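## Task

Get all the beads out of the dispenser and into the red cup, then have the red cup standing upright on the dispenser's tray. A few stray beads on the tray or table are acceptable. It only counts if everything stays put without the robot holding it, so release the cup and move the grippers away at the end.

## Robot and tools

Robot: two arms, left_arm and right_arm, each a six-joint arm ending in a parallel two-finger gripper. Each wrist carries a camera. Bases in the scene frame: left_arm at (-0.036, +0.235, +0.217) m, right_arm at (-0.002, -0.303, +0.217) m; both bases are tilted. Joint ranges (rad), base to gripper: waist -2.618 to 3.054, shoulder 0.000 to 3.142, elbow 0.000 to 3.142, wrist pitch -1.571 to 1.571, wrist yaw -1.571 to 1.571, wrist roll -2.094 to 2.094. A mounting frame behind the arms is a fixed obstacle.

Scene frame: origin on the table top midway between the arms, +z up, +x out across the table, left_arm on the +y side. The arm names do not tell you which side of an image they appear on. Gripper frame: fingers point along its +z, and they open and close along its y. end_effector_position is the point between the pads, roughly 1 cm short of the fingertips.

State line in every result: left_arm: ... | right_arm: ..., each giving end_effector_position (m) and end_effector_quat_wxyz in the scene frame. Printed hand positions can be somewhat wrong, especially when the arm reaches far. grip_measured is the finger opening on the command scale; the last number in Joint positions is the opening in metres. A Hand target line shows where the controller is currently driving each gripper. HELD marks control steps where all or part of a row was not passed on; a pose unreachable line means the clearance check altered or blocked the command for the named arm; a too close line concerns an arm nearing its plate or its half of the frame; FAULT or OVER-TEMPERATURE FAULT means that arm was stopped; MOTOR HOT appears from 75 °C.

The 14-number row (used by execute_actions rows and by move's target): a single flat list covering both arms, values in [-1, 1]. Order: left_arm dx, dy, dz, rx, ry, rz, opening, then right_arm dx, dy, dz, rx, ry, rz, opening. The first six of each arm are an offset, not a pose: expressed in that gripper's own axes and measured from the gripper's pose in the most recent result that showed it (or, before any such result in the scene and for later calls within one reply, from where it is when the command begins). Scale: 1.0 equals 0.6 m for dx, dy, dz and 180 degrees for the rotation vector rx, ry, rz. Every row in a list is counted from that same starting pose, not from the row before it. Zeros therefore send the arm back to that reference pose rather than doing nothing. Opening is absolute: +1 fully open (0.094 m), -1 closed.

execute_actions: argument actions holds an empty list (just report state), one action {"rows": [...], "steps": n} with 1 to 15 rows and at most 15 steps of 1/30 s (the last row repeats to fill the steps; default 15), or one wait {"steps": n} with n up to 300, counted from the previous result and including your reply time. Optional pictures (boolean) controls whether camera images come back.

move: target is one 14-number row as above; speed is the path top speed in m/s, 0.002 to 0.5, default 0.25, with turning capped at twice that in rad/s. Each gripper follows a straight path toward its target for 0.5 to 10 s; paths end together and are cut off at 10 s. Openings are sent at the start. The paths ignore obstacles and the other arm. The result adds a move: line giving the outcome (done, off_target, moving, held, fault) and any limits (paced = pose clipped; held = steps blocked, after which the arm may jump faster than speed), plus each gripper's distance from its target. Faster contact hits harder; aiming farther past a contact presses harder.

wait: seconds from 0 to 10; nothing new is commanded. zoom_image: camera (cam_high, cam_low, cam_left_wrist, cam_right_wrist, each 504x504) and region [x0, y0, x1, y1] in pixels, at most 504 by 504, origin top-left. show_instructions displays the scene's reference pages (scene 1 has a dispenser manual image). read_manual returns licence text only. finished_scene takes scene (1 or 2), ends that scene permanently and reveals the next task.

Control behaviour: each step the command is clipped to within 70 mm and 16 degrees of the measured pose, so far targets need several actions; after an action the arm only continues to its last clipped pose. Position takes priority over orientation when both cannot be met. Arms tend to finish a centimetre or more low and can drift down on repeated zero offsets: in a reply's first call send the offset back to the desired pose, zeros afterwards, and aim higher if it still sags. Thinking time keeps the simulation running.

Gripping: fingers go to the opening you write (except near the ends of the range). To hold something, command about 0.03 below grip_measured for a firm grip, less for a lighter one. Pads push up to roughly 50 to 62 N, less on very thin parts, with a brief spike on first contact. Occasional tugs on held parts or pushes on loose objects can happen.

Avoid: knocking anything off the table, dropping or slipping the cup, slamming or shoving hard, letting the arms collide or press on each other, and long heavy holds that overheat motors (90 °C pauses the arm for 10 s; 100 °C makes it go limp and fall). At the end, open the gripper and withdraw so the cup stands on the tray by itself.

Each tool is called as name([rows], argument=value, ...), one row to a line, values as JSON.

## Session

show_instructions()

execute_actions(actions=[])

Reference images for this scene: dispenser manual.

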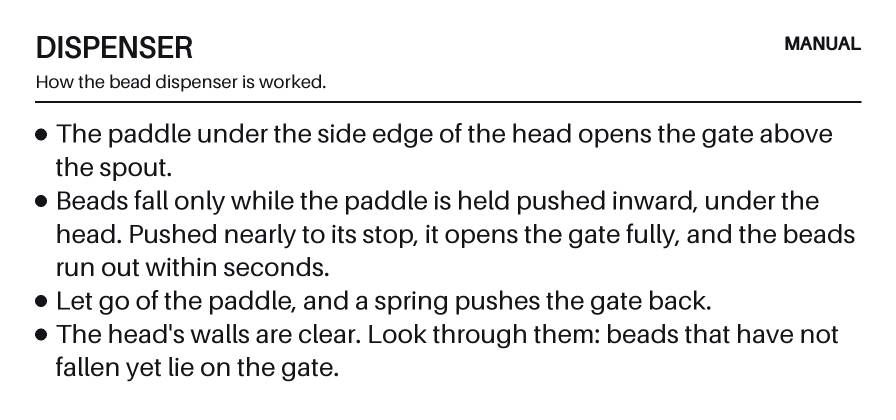

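Scene clock: 0.00 s of 4050.00 s.
left_arm: end_effector_position=(+0.5984, +0.2556, +0.1130) grip_measured=+1.000 end_effector_quat_wxyz=(+0.490, -0.483, +0.574, -0.445) | right_arm: end_effector_position=(+0.1195, -0.2452, +0.3008) grip_measured=+1.000 end_effector_quat_wxyz=(+0.046, -0.705, +0.707, +0.032)
Joint positions: left_arm=[-0.044  2.481  1.344  1.298  0.097 -0.525  0.094] | right_arm=[ 1.432  1.778  0.904 -1.472  0.491  0.22   0.094]
Joint velocities: left_arm=[-0.012 -0.007 -0.002 -0.007  0.066 -0.007  0.   ] | right_arm=[-0.007 -0.007 -0.002 -0.037 -0.022  0.022  0.   ]
Hand target (left_arm): +0.602, +0.251, +0.128; +0.497, -0.472, +0.568, -0.455
Hand target (right_arm): +0.120, -0.242, +0.305; -0.055, +0.703, -0.708, -0.038

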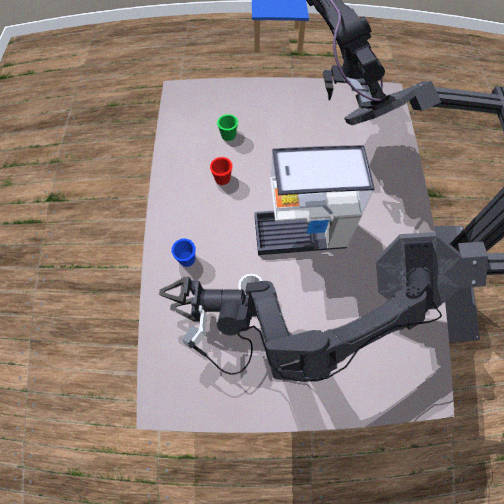

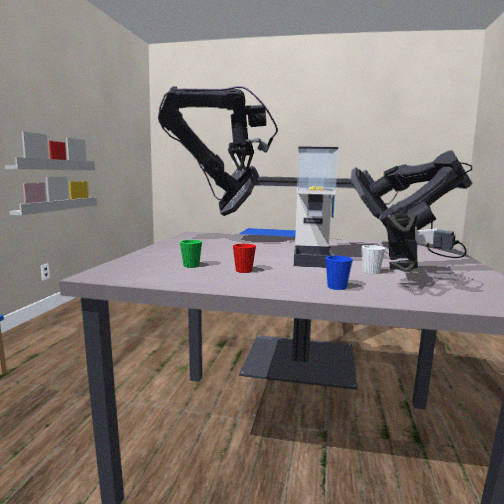

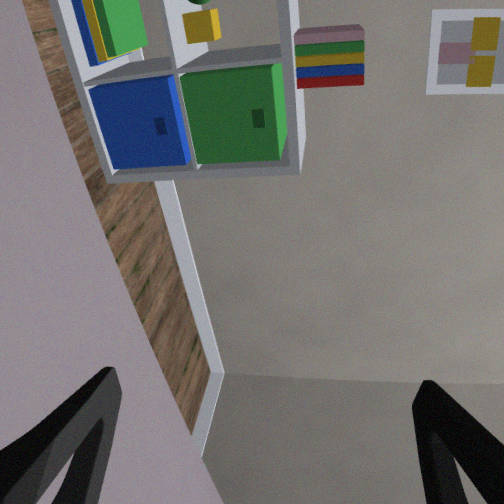

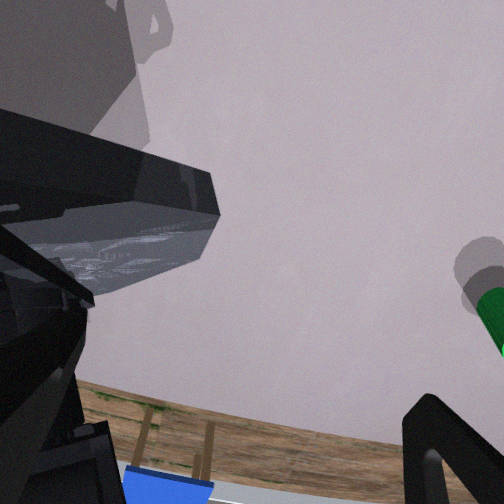

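move(target=[-0.1,-0.13,-0.15,0,0.1,0,-1,0.08,-0.393,0.35,0.214,-0.415,0.21,1], speed=0.3)

Scene clock: 16.53 s of 4050.00 s.
left_arm: end_effector_position=(+0.5283, +0.3186, +0.1961) grip_measured=-0.986 end_effector_quat_wxyz=(+0.394, -0.426, +0.644, -0.499) | right_arm: end_effector_position=(+0.3565, -0.2812, +0.0791) grip_measured=+1.000 end_effector_quat_wxyz=(+0.635, -0.250, +0.699, +0.215)
Joint positions: left_arm=[-0.028  1.818  0.954  0.758  0.219 -0.488  0.001] | right_arm=[-0.608  2.018  0.383  1.438 -0.963 -1.153  0.094]
Joint velocities: left_arm=[ 0.002  0.007 -0.007 -0.022  0.037  0.022  0.   ] | right_arm=[ 0.027  0.012 -0.017  0.037  0.007 -0.022  0.   ]
Hand target (left_arm): +0.524, +0.309, +0.209; +0.394, -0.407, +0.644, -0.514
Hand target (right_arm): +0.357, -0.276, +0.083; +0.644, -0.248, +0.688, +0.226
Off the commanded pose (left_arm): 0.018 m, 3 deg.
Off the commanded pose (right_arm): 0.017 m, 3 deg.
After step 90, 9.47 s passed at rest.
move: off_target (left_arm, right_arm); limits=paced

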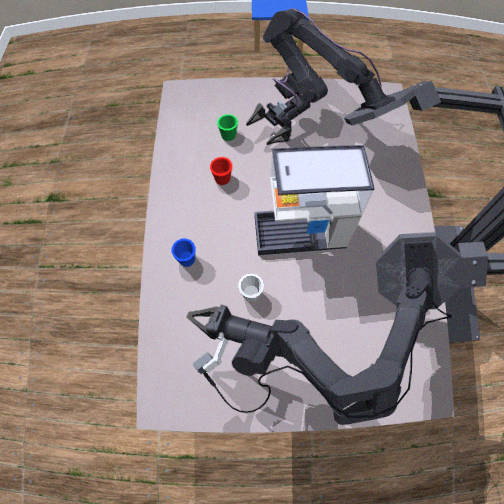

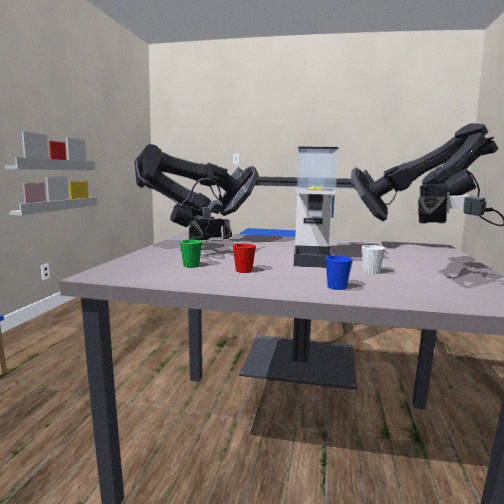

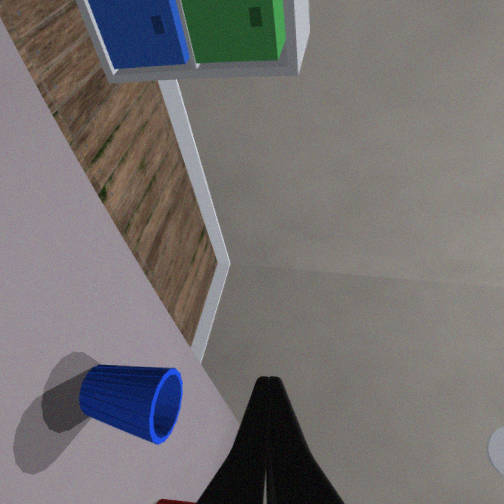

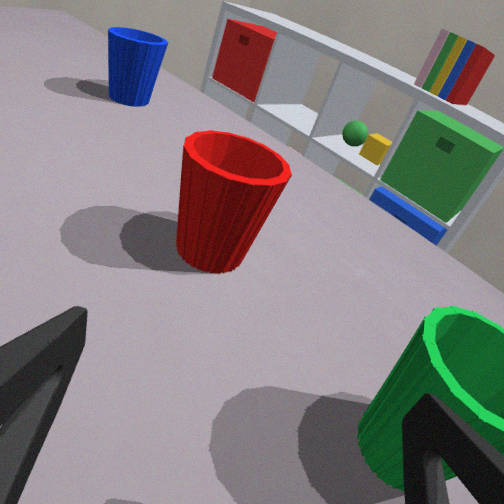

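move(target=[0.37,0.07,-0.395,0.03,0.3,0.058,-1,0.0,0.075,0.11,-0.02,-0.03,0,1], speed=0.3)

Scene clock: 27.20 s of 4050.00 s.
left_arm: end_effector_position=(+0.2313, +0.1910, +0.1740) grip_measured=-0.986 end_effector_quat_wxyz=(+0.116, -0.079, +0.771, -0.621) | right_arm: end_effector_position=(+0.3780, -0.2121, +0.0677) grip_measured=+1.000 end_effector_quat_wxyz=(+0.651, -0.260, +0.671, +0.240)
Joint positions: left_arm=[ 0.171  1.435  0.479 -0.235  0.583  0.297  0.001] | right_arm=[-0.433  2.29   0.549  1.556 -0.872 -1.127  0.094]
Joint velocities: left_arm=[-0.002 -0.012 -0.012  0.051  0.007 -0.066 -0.001] | right_arm=[-0.007 -0.007 -0.002 -0.007 -0.037  0.081  0.   ]
Hand target (left_arm): +0.228, +0.191, +0.180; +0.119, -0.074, +0.766, -0.627
Hand target (right_arm): +0.380, -0.204, +0.073; +0.659, -0.260, +0.661, +0.248
Off the commanded pose (left_arm): 0.009 m, 1 deg.
Off the commanded pose (right_arm): 0.008 m, 2 deg.
joint sent to its limit (right arm) — the command would take joint 4 (wrist pitch) past its upper limit, so that joint was sent only as far as its limit.
After step 90, 5.37 s passed at rest.
move: done

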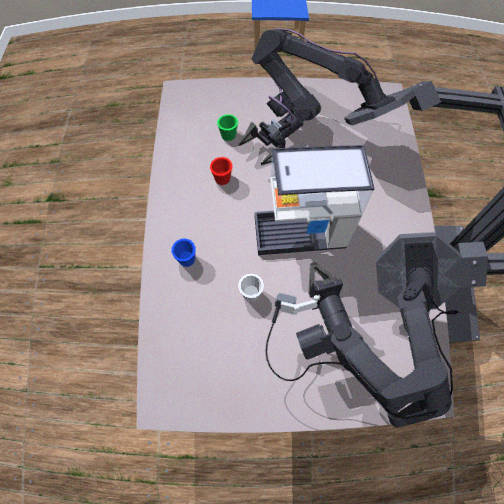

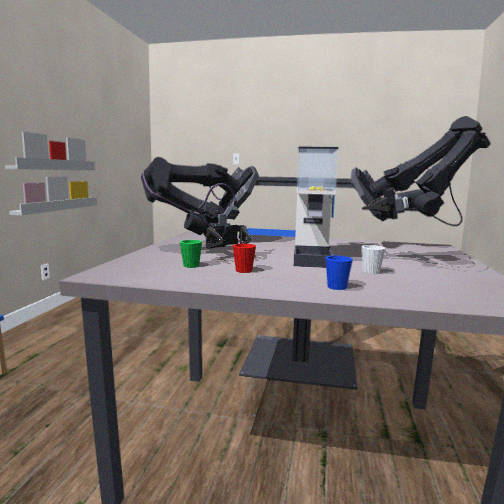

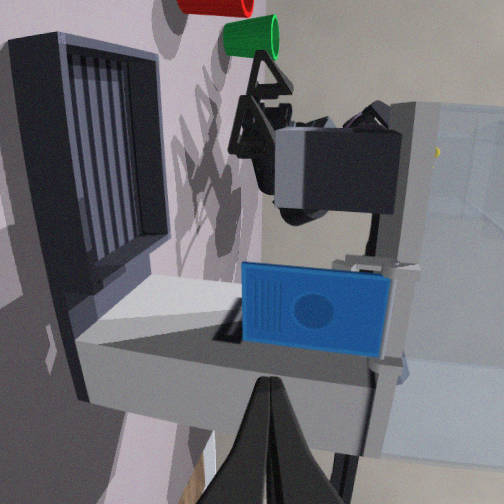

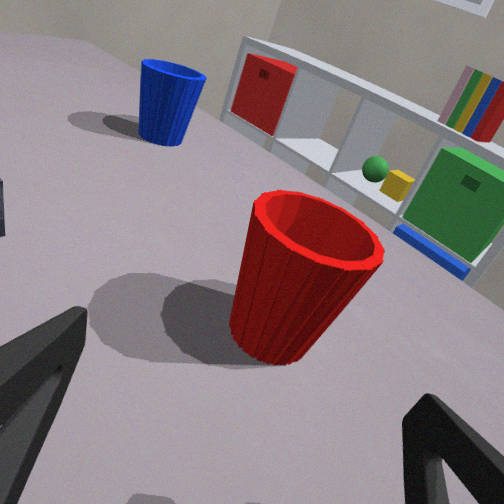

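move(target=[0,-0.012,0,0.005,0,0,-1,0.005,-0.02,0.19,0,-0.015,0,1], speed=0.15)

Scene clock: 33.57 s of 4050.00 s.
left_arm: end_effector_position=(+0.2308, +0.1909, +0.1737) grip_measured=-0.986 end_effector_quat_wxyz=(+0.109, -0.086, +0.771, -0.622) | right_arm: end_effector_position=(+0.4708, -0.1576, +0.0559) grip_measured=+1.000 end_effector_quat_wxyz=(+0.664, -0.254, +0.665, +0.230)
Joint positions: left_arm=[ 0.171  1.435  0.479 -0.237  0.581  0.28   0.001] | right_arm=[-0.243  2.421  0.939  1.371 -0.694 -1.069  0.094]
Joint velocities: left_arm=[ 0.012 -0.022  0.007 -0.037 -0.007 -0.022 -0.001] | right_arm=[-0.037  0.007 -0.007 -0.022  0.007  0.022  0.   ]
Hand target (left_arm): +0.231, +0.189, +0.181; +0.116, -0.079, +0.766, -0.627
Hand target (right_arm): +0.471, -0.146, +0.062; +0.667, -0.254, +0.656, +0.245
Off the commanded pose (left_arm): 0.008 m, 1 deg.
Off the commanded pose (right_arm): 0.013 m, 2 deg.
After step 90, 2.03 s passed at rest.
move: off_target (right_arm)

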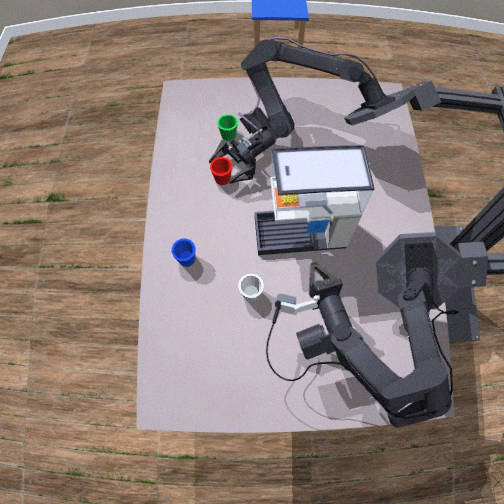

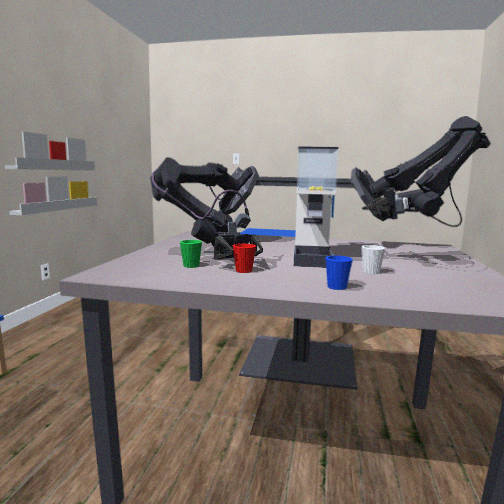

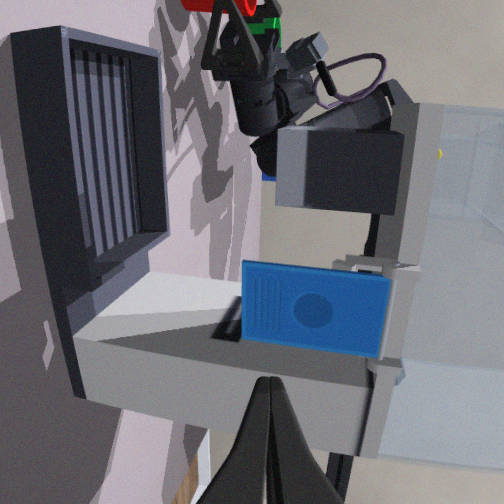

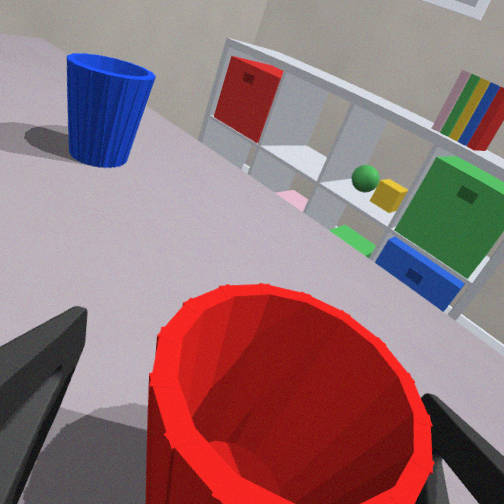

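move(target=[0,-0.012,0,0.005,0,0.005,-1,-0.01,-0.005,0.025,0,-0.01,0,0.9], speed=0.1)

move(target=[0,-0.012,0,0.005,0,0.005,-1,-0.01,0,0.005,0,-0.01,0,0.15])

Scene clock: 39.20 s of 4050.00 s.
left_arm: end_effector_position=(+0.2307, +0.1910, +0.1733) grip_measured=-0.986 end_effector_quat_wxyz=(+0.108, -0.086, +0.772, -0.621) | right_arm: end_effector_position=(+0.4840, -0.1660, +0.0527) grip_measured=+0.903 end_effector_quat_wxyz=(+0.669, -0.249, +0.667, +0.214)
Joint positions: left_arm=[ 0.171  1.435  0.479 -0.237  0.578  0.279  0.001] | right_arm=[-0.25   2.421  0.977  1.366 -0.686 -1.064  0.089]
Joint velocities: left_arm=[-0.002  0.012 -0.012 -0.022  0.007 -0.066  0.   ] | right_arm=[ 0.002 -0.007 -0.017 -0.051 -0.051  0.037 -0.   ]
Hand target (left_arm): +0.231, +0.189, +0.181; +0.115, -0.079, +0.767, -0.627
Hand target (right_arm): +0.484, -0.150, +0.062; +0.674, -0.250, +0.654, +0.234
Off the commanded pose (left_arm): 0.008 m, 1 deg.
Off the commanded pose (right_arm): 0.018 m, 3 deg.
After step 90, 1.93 s passed at rest.
move: off_target (right_arm)

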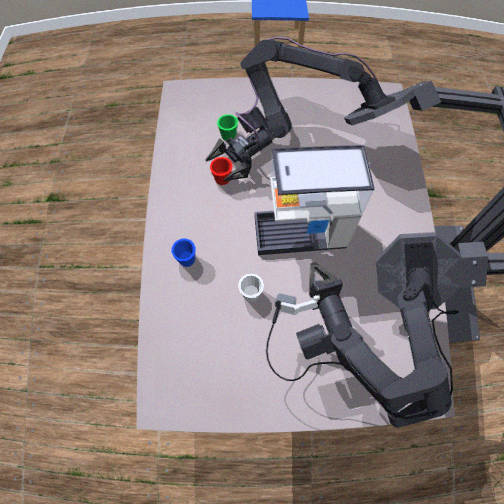

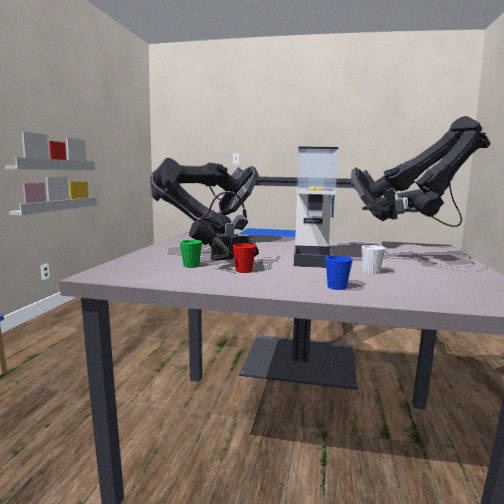

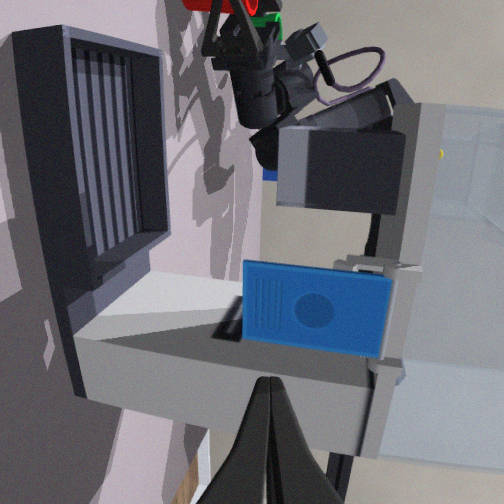

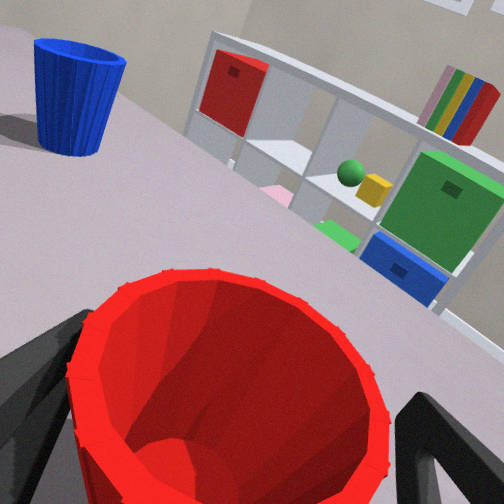

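Scene clock: 39.90 s of 4050.00 s.
left_arm: end_effector_position=(+0.2306, +0.1910, +0.1729) grip_measured=-0.986 end_effector_quat_wxyz=(+0.108, -0.087, +0.772, -0.620) | right_arm: end_effector_position=(+0.4844, -0.1685, +0.0515) grip_measured=+0.333 end_effector_quat_wxyz=(+0.670, -0.249, +0.667, +0.211)
Joint positions: left_arm=[ 0.171  1.435  0.479 -0.237  0.576  0.277  0.001] | right_arm=[-0.255  2.421  0.977  1.372 -0.686 -1.065  0.063]
Joint velocities: left_arm=[-0.002  0.002  0.012 -0.007  0.037  0.037  0.   ] | right_arm=[-0.002 -0.002 -0.007 -0.022  0.007 -0.037  0.   ]
Hand target (left_arm): +0.231, +0.189, +0.180; +0.114, -0.079, +0.767, -0.626
Hand target (right_arm): +0.486, -0.164, +0.059; +0.679, -0.246, +0.656, +0.218
Off the commanded pose (left_arm): 0.008 m, 1 deg.
Off the commanded pose (right_arm): 0.009 m, 2 deg.
move: done

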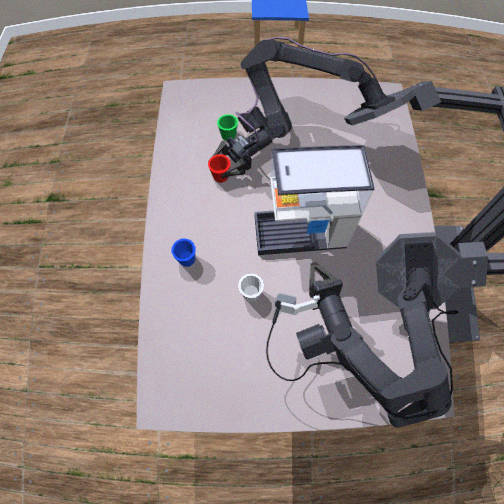

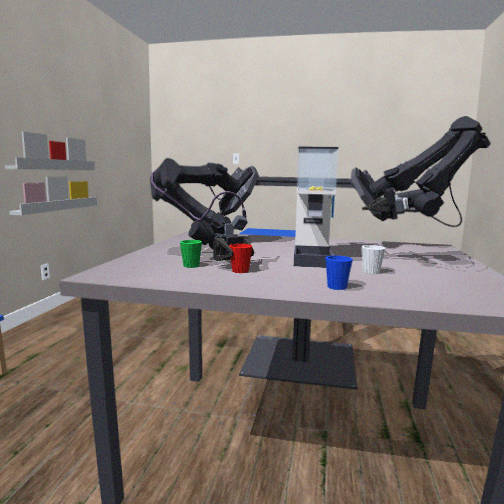

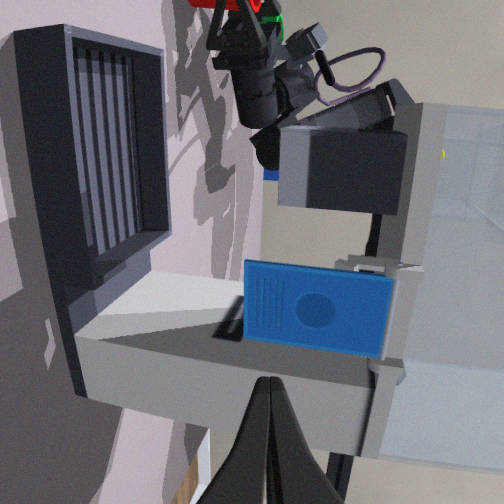

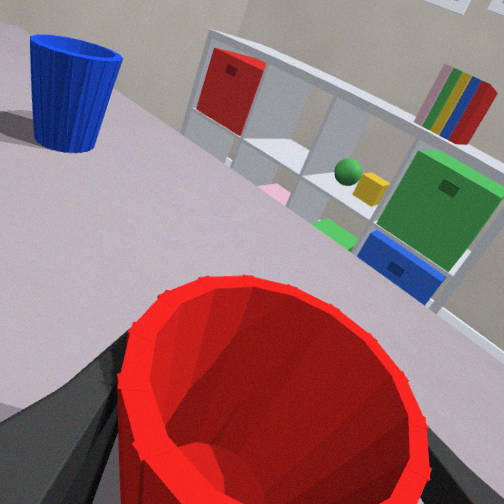

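move(target=[0,-0.012,0,0.005,0,0.005,-1,-0.117,0.298,-0.188,-0.24,-0.023,0,0.15])

Scene clock: 44.87 s of 4050.00 s.
left_arm: end_effector_position=(+0.2304, +0.1911, +0.1723) grip_measured=-0.986 end_effector_quat_wxyz=(+0.107, -0.087, +0.773, -0.619) | right_arm: end_effector_position=(+0.2847, -0.0966, +0.0923) grip_measured=+0.333 end_effector_quat_wxyz=(-0.537, +0.478, -0.540, -0.438)
Joint positions: left_arm=[ 0.171  1.435  0.479 -0.237  0.573  0.276  0.001] | right_arm=[-0.216  2.182  0.682  0.435 -0.791 -1.759  0.063]
Joint velocities: left_arm=[-0.027  0.002 -0.007 -0.022  0.007 -0.022 -0.   ] | right_arm=[-0.007 -0.022 -0.017 -0.051 -0.066 -0.007 -0.001]
Hand target (left_arm): +0.231, +0.189, +0.180; +0.113, -0.080, +0.768, -0.625
Hand target (right_arm): +0.283, -0.094, +0.114; +0.556, -0.472, +0.515, +0.450
Off the commanded pose (left_arm): 0.008 m, 1 deg.
Off the commanded pose (right_arm): 0.022 m, 4 deg.
move: off_target (right_arm)

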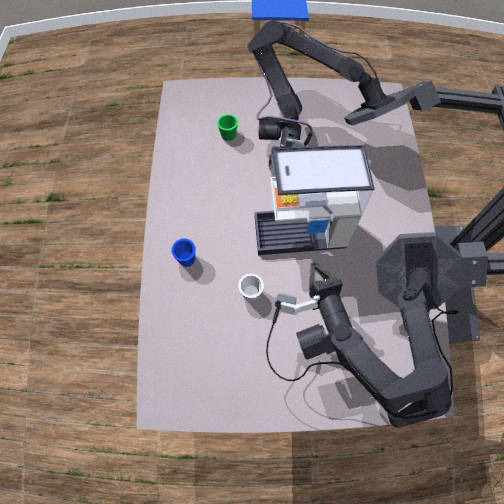

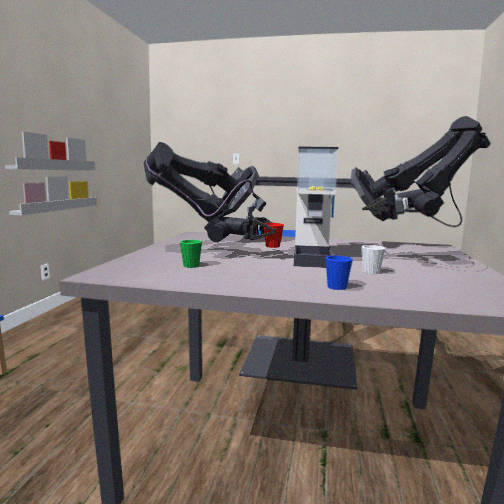

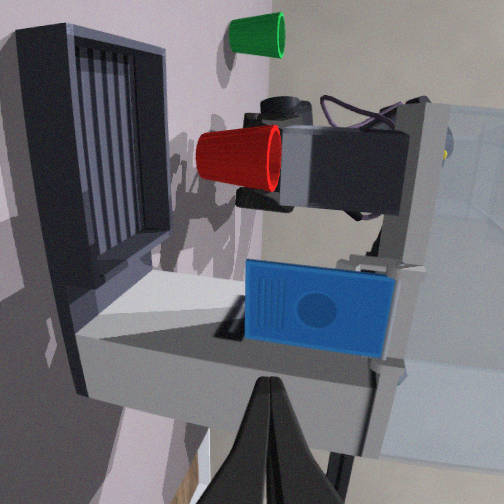

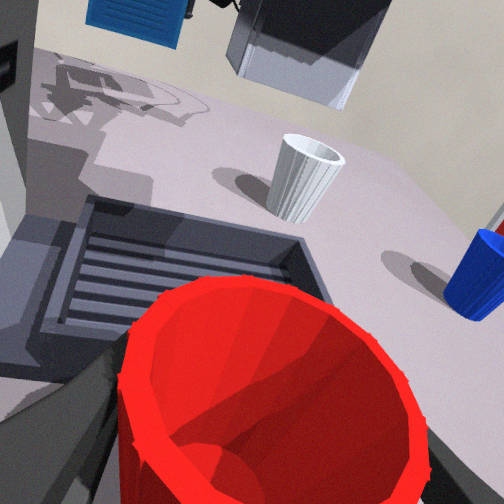

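move(target=[0,-0.012,0,0.005,0,0.005,-1,-0.032,0.025,0.2,0,-0.022,0,0.15], speed=0.1)

zoom_image(camera="cam_low", region=[240,170,380,280])

Scene clock: 52.13 s of 4050.00 s.
left_arm: end_effector_position=(+0.2303, +0.1912, +0.1718) grip_measured=-0.986 end_effector_quat_wxyz=(+0.106, -0.088, +0.774, -0.618) | right_arm: end_effector_position=(+0.2860, +0.0165, +0.0902) grip_measured=+0.333 end_effector_quat_wxyz=(-0.535, +0.469, -0.545, -0.443)
Joint positions: left_arm=[ 0.171  1.435  0.479 -0.237  0.57   0.274  0.001] | right_arm=[ 0.036  2.578  0.875  0.829 -0.652 -1.457  0.063]
Joint velocities: left_arm=[-0.012 -0.007 -0.022 -0.022 -0.037 -0.007 -0.001] | right_arm=[-0.002  0.002 -0.012  0.051  0.022 -0.022 -0.   ]
Hand target (left_arm): +0.230, +0.190, +0.179; +0.112, -0.080, +0.769, -0.624
Hand target (right_arm): +0.288, +0.025, +0.107; +0.555, -0.462, +0.522, +0.454
Off the commanded pose (left_arm): 0.008 m, 1 deg.
Off the commanded pose (right_arm): 0.018 m, 4 deg.
After step 90, 2.50 s passed at rest.
move: off_target (right_arm)

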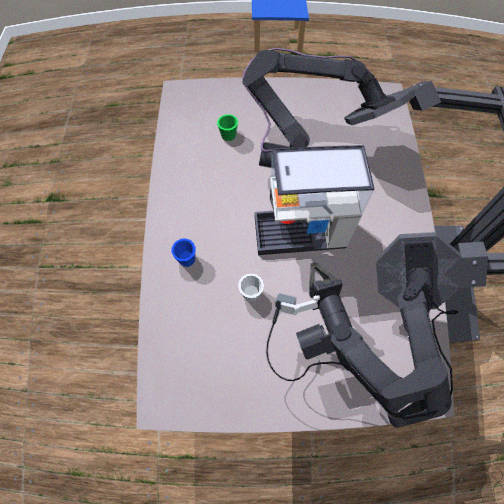

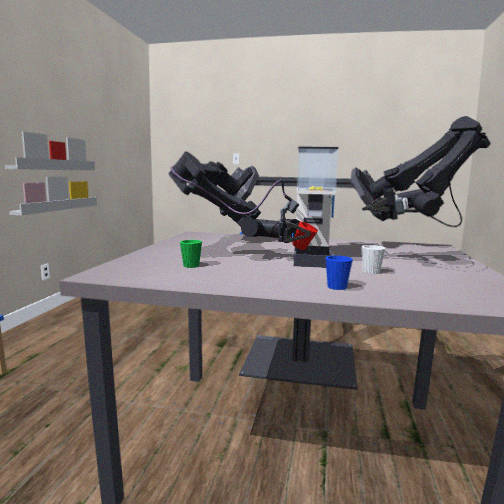

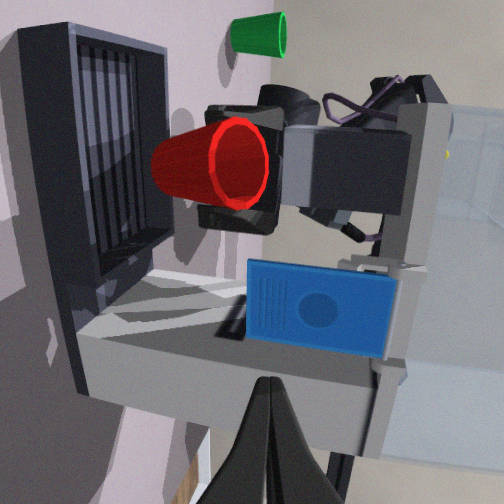

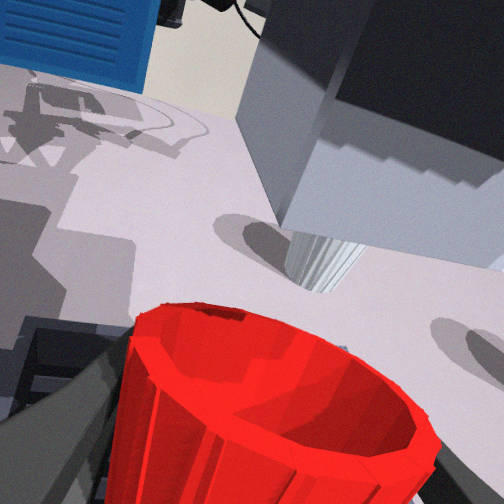

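Region (240, 170, 380, 280) of cam_low's 504x504 image, scaled by 3.600, with more detail than that image has; it fills the top 396 rows of this view, and the rest is white.

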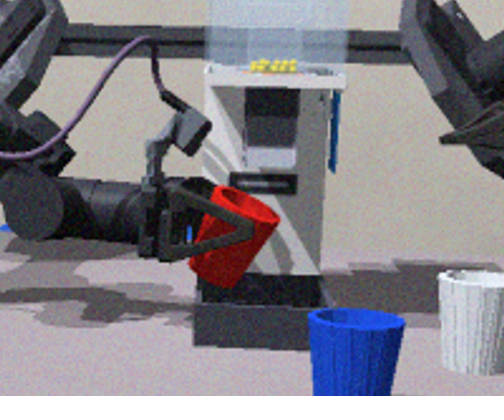

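move(target=[0,-0.012,0,0.005,0,0.005,-1,-0.005,-0.008,0.052,0,-0.03,0,0.15], speed=0.05)

zoom_image(camera="cam_low", region=[240,170,380,280])

Scene clock: 59.27 s of 4050.00 s.
left_arm: end_effector_position=(+0.2301, +0.1912, +0.1713) grip_measured=-0.986 end_effector_quat_wxyz=(+0.105, -0.088, +0.775, -0.617) | right_arm: end_effector_position=(+0.2996, +0.0341, +0.0702) grip_measured=+0.333 end_effector_quat_wxyz=(-0.542, +0.456, -0.551, -0.441)
Joint positions: left_arm=[ 0.171  1.435  0.479 -0.237  0.567  0.273  0.001] | right_arm=[ 0.021  2.678  1.002  0.831 -0.668 -1.436  0.063]
Joint velocities: left_arm=[ 0.007  0.002 -0.012  0.007  0.007  0.022 -0.001] | right_arm=[ 0.002 -0.022 -0.002 -0.051  0.066  0.022  0.   ]
Hand target (left_arm): +0.230, +0.190, +0.179; +0.111, -0.081, +0.770, -0.623
Hand target (right_arm): +0.295, +0.046, +0.092; +0.560, -0.448, +0.520, +0.464
Off the commanded pose (left_arm): 0.008 m, 1 deg.
Off the commanded pose (right_arm): 0.026 m, 5 deg.
After step 90, 2.93 s passed at rest.
move: off_target (right_arm)

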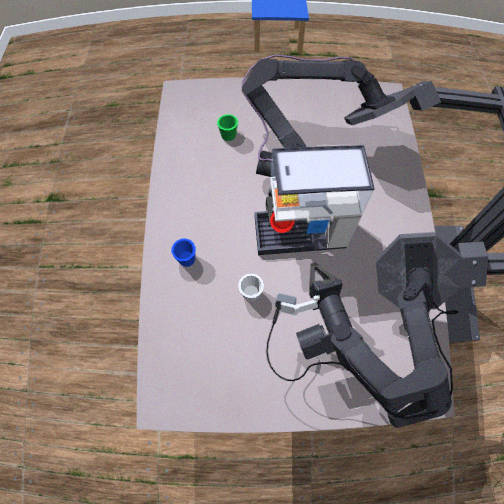

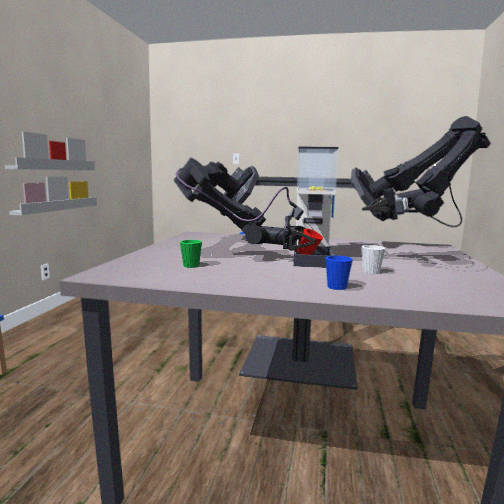

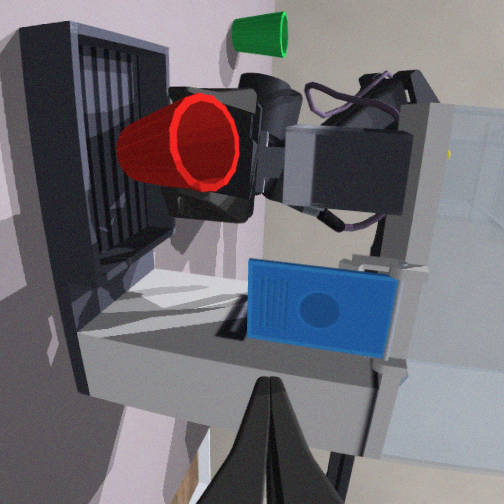

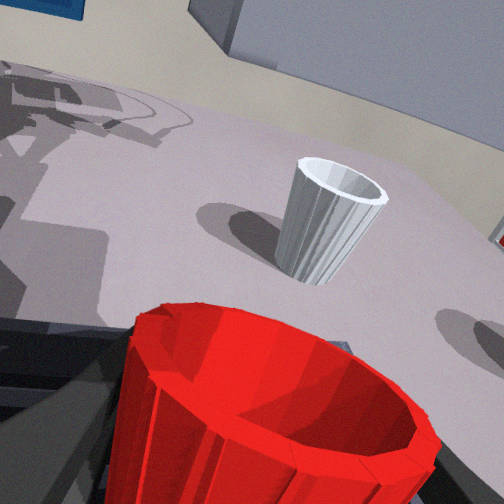

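Region (240, 170, 380, 280) of cam_low's 504x504 image, scaled by 3.600, with more detail than that image has; it fills the top 396 rows of this view, and the rest is white.

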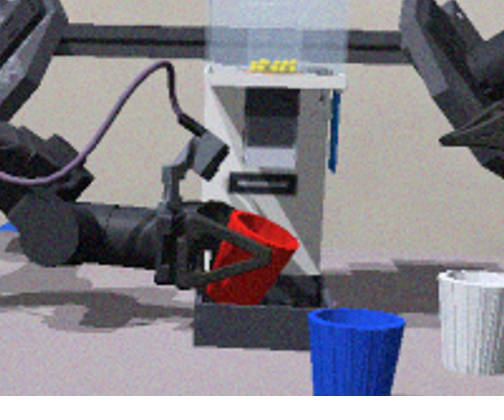

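The cup's base is now inside the tray rim, so backing up should push it upright against the rim.

move(target=[0,-0.012,0,0.005,0,0.005,-1,-0.008,0.01,-0.045,0,-0.012,0,0.28], speed=0.04)

zoom_image(camera="cam_low", region=[240,170,380,280])

Scene clock: 64.93 s of 4050.00 s.
left_arm: end_effector_position=(+0.2300, +0.1913, +0.1710) grip_measured=-0.986 end_effector_quat_wxyz=(+0.104, -0.089, +0.776, -0.616) | right_arm: end_effector_position=(+0.2887, +0.0134, +0.0649) grip_measured=+0.333 end_effector_quat_wxyz=(-0.543, +0.447, -0.553, -0.447)
Joint positions: left_arm=[ 0.171  1.435  0.479 -0.237  0.565  0.271  0.001] | right_arm=[-0.039  2.651  0.934  0.843 -0.72  -1.471  0.063]
Joint velocities: left_arm=[-0.002  0.007 -0.012  0.007  0.007  0.022 -0.   ] | right_arm=[ 0.002  0.002  0.007  0.022  0.095 -0.081  0.001]
Hand target (left_arm): +0.230, +0.190, +0.178; +0.110, -0.081, +0.771, -0.622
Hand target (right_arm): +0.289, +0.009, +0.075; +0.552, -0.448, +0.541, +0.449
Off the commanded pose (left_arm): 0.008 m, 1 deg.
Off the commanded pose (right_arm): 0.012 m, 2 deg.
After step 90, 1.70 s passed at rest.
move: off_target (right_arm)

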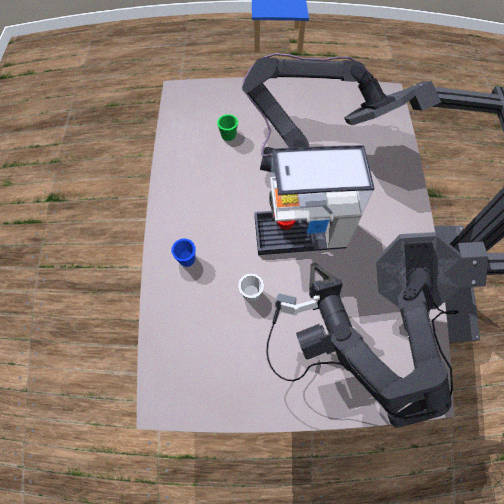

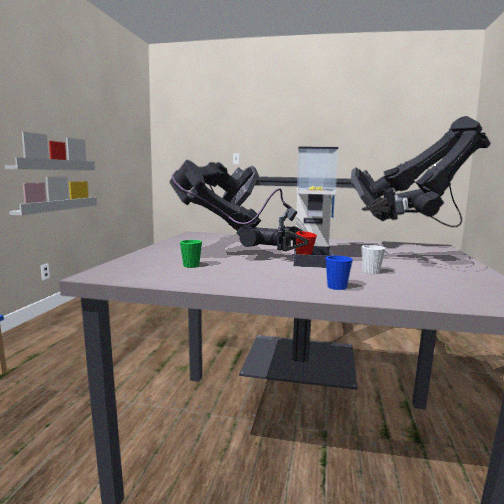

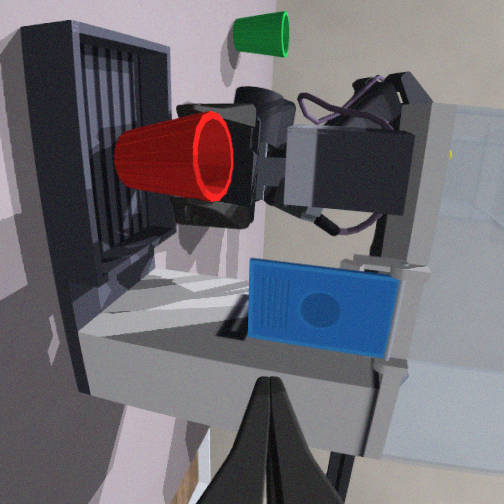

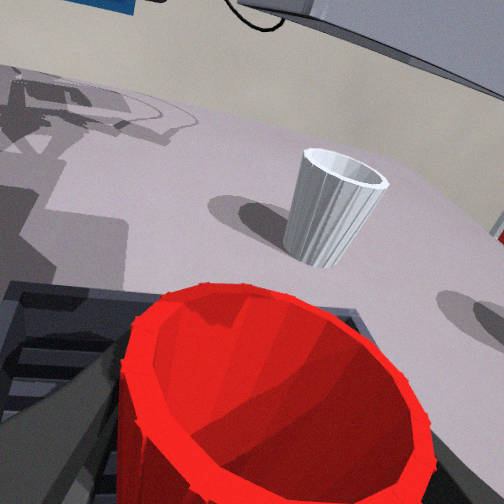

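Region (240, 170, 380, 280) of cam_low's 504x504 image, scaled by 3.600, with more detail than that image has; it fills the top 396 rows of this view, and the rest is white.

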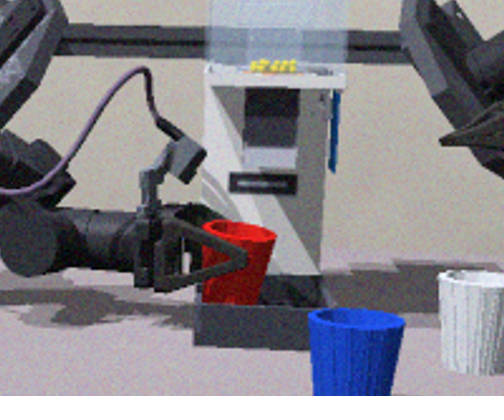

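move(target=[0,-0.012,0,0.005,0,0.005,-1,-0.045,0,-0.008,0,-0.015,0,0.15], speed=0.06)

move(target=[0,-0.012,0,0.005,0,0.005,-1,-0.033,0.014,0.072,0,-0.028,0,0.15], speed=0.05)

zoom_image(camera="cam_low", region=[240,170,380,280])

Scene clock: 70.27 s of 4050.00 s.
left_arm: end_effector_position=(+0.2299, +0.1914, +0.1706) grip_measured=-0.986 end_effector_quat_wxyz=(+0.103, -0.089, +0.776, -0.616) | right_arm: end_effector_position=(+0.2816, +0.0101, +0.0682) grip_measured=+0.333 end_effector_quat_wxyz=(-0.531, +0.442, -0.562, -0.454)
Joint positions: left_arm=[ 0.171  1.435  0.479 -0.237  0.563  0.27   0.001] | right_arm=[-0.035  2.636  0.896  0.859 -0.707 -1.443  0.063]
Joint velocities: left_arm=[-0.002  0.017 -0.007  0.022  0.007 -0.066 -0.   ] | right_arm=[ 0.007 -0.007 -0.022  0.051 -0.022 -0.051 -0.   ]
Hand target (left_arm): +0.230, +0.190, +0.178; +0.110, -0.082, +0.771, -0.622
Hand target (right_arm): +0.288, +0.009, +0.091; +0.555, -0.436, +0.540, +0.458
Off the commanded pose (left_arm): 0.008 m, 1 deg.
Off the commanded pose (right_arm): 0.025 m, 4 deg.
After step 90, 1.60 s passed at rest.
move: off_target (right_arm)

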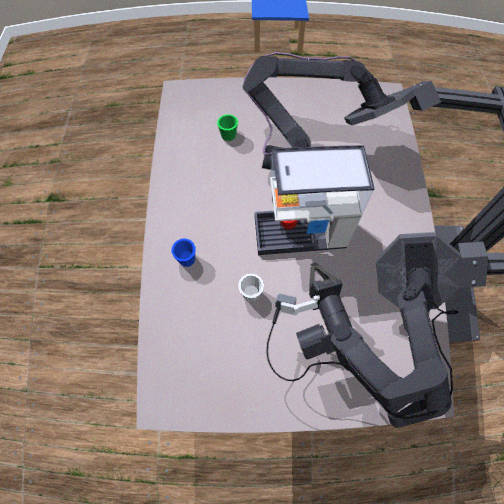

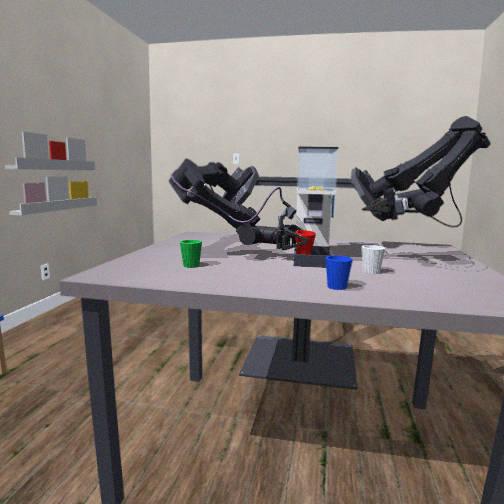

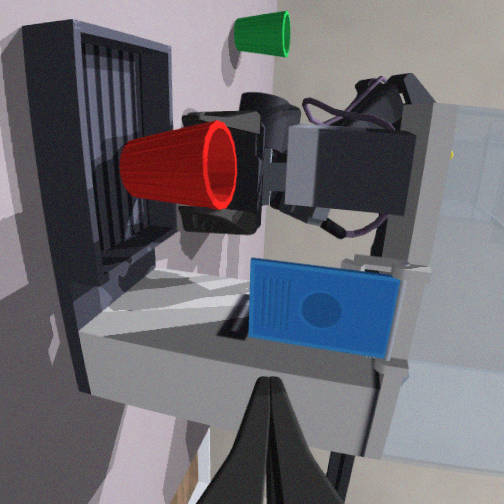

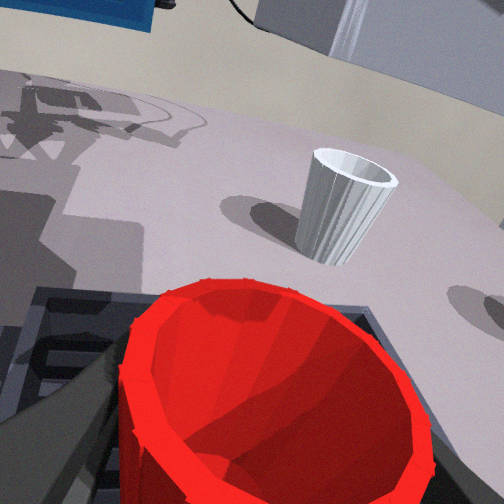

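Scene clock: 71.53 s of 4050.00 s.
left_arm: end_effector_position=(+0.2298, +0.1914, +0.1701) grip_measured=-0.986 end_effector_quat_wxyz=(+0.102, -0.090, +0.777, -0.615) | right_arm: end_effector_position=(+0.2839, +0.0436, +0.0700) grip_measured=+0.333 end_effector_quat_wxyz=(-0.538, +0.428, -0.562, -0.459)
Joint positions: left_arm=[ 0.171  1.435  0.479 -0.237  0.56   0.268  0.001] | right_arm=[ 0.03   2.753  0.99   0.95  -0.684 -1.348  0.063]
Joint velocities: left_arm=[-0.002 -0.022  0.012  0.037  0.007  0.007  0.   ] | right_arm=[ 0.007 -0.022  0.007 -0.007  0.022 -0.037 -0.   ]
Hand target (left_arm): +0.230, +0.190, +0.178; +0.109, -0.082, +0.772, -0.621
Hand target (right_arm): +0.282, +0.054, +0.088; +0.555, -0.422, +0.538, +0.473
Off the commanded pose (left_arm): 0.008 m, 1 deg.
Off the commanded pose (right_arm): 0.020 m, 4 deg.
move: off_target (right_arm)

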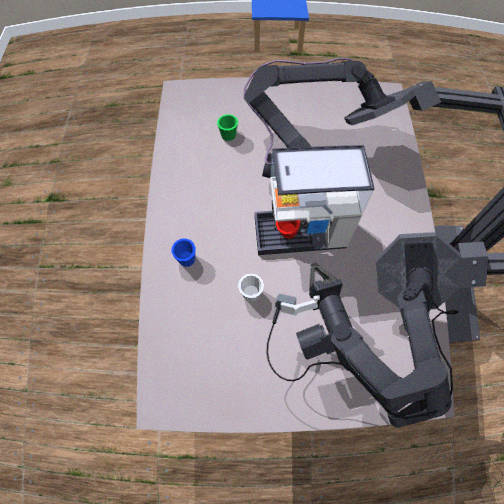

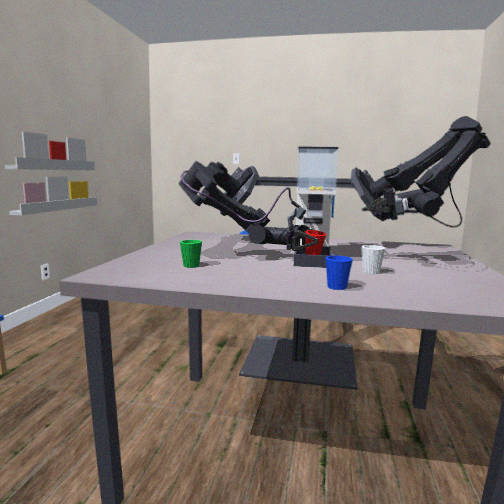

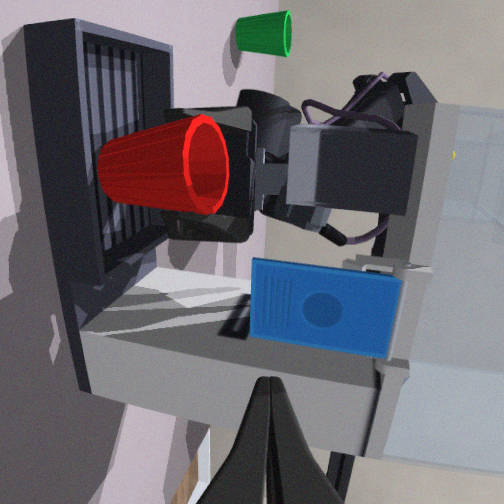

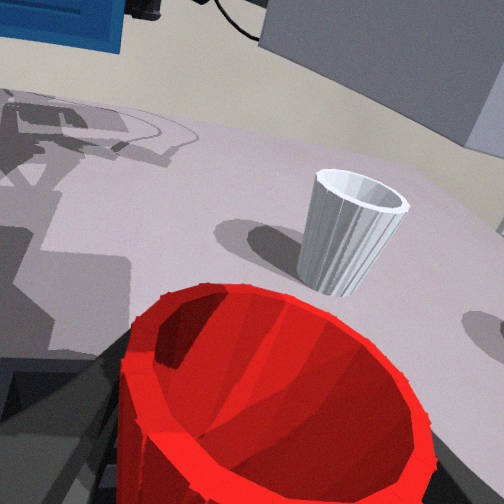

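Region (240, 170, 380, 280) of cam_low's 504x504 image, scaled by 3.600, with more detail than that image has; it fills the top 396 rows of this view, and the rest is white.

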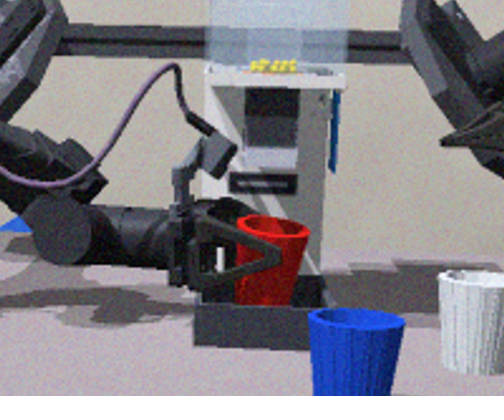

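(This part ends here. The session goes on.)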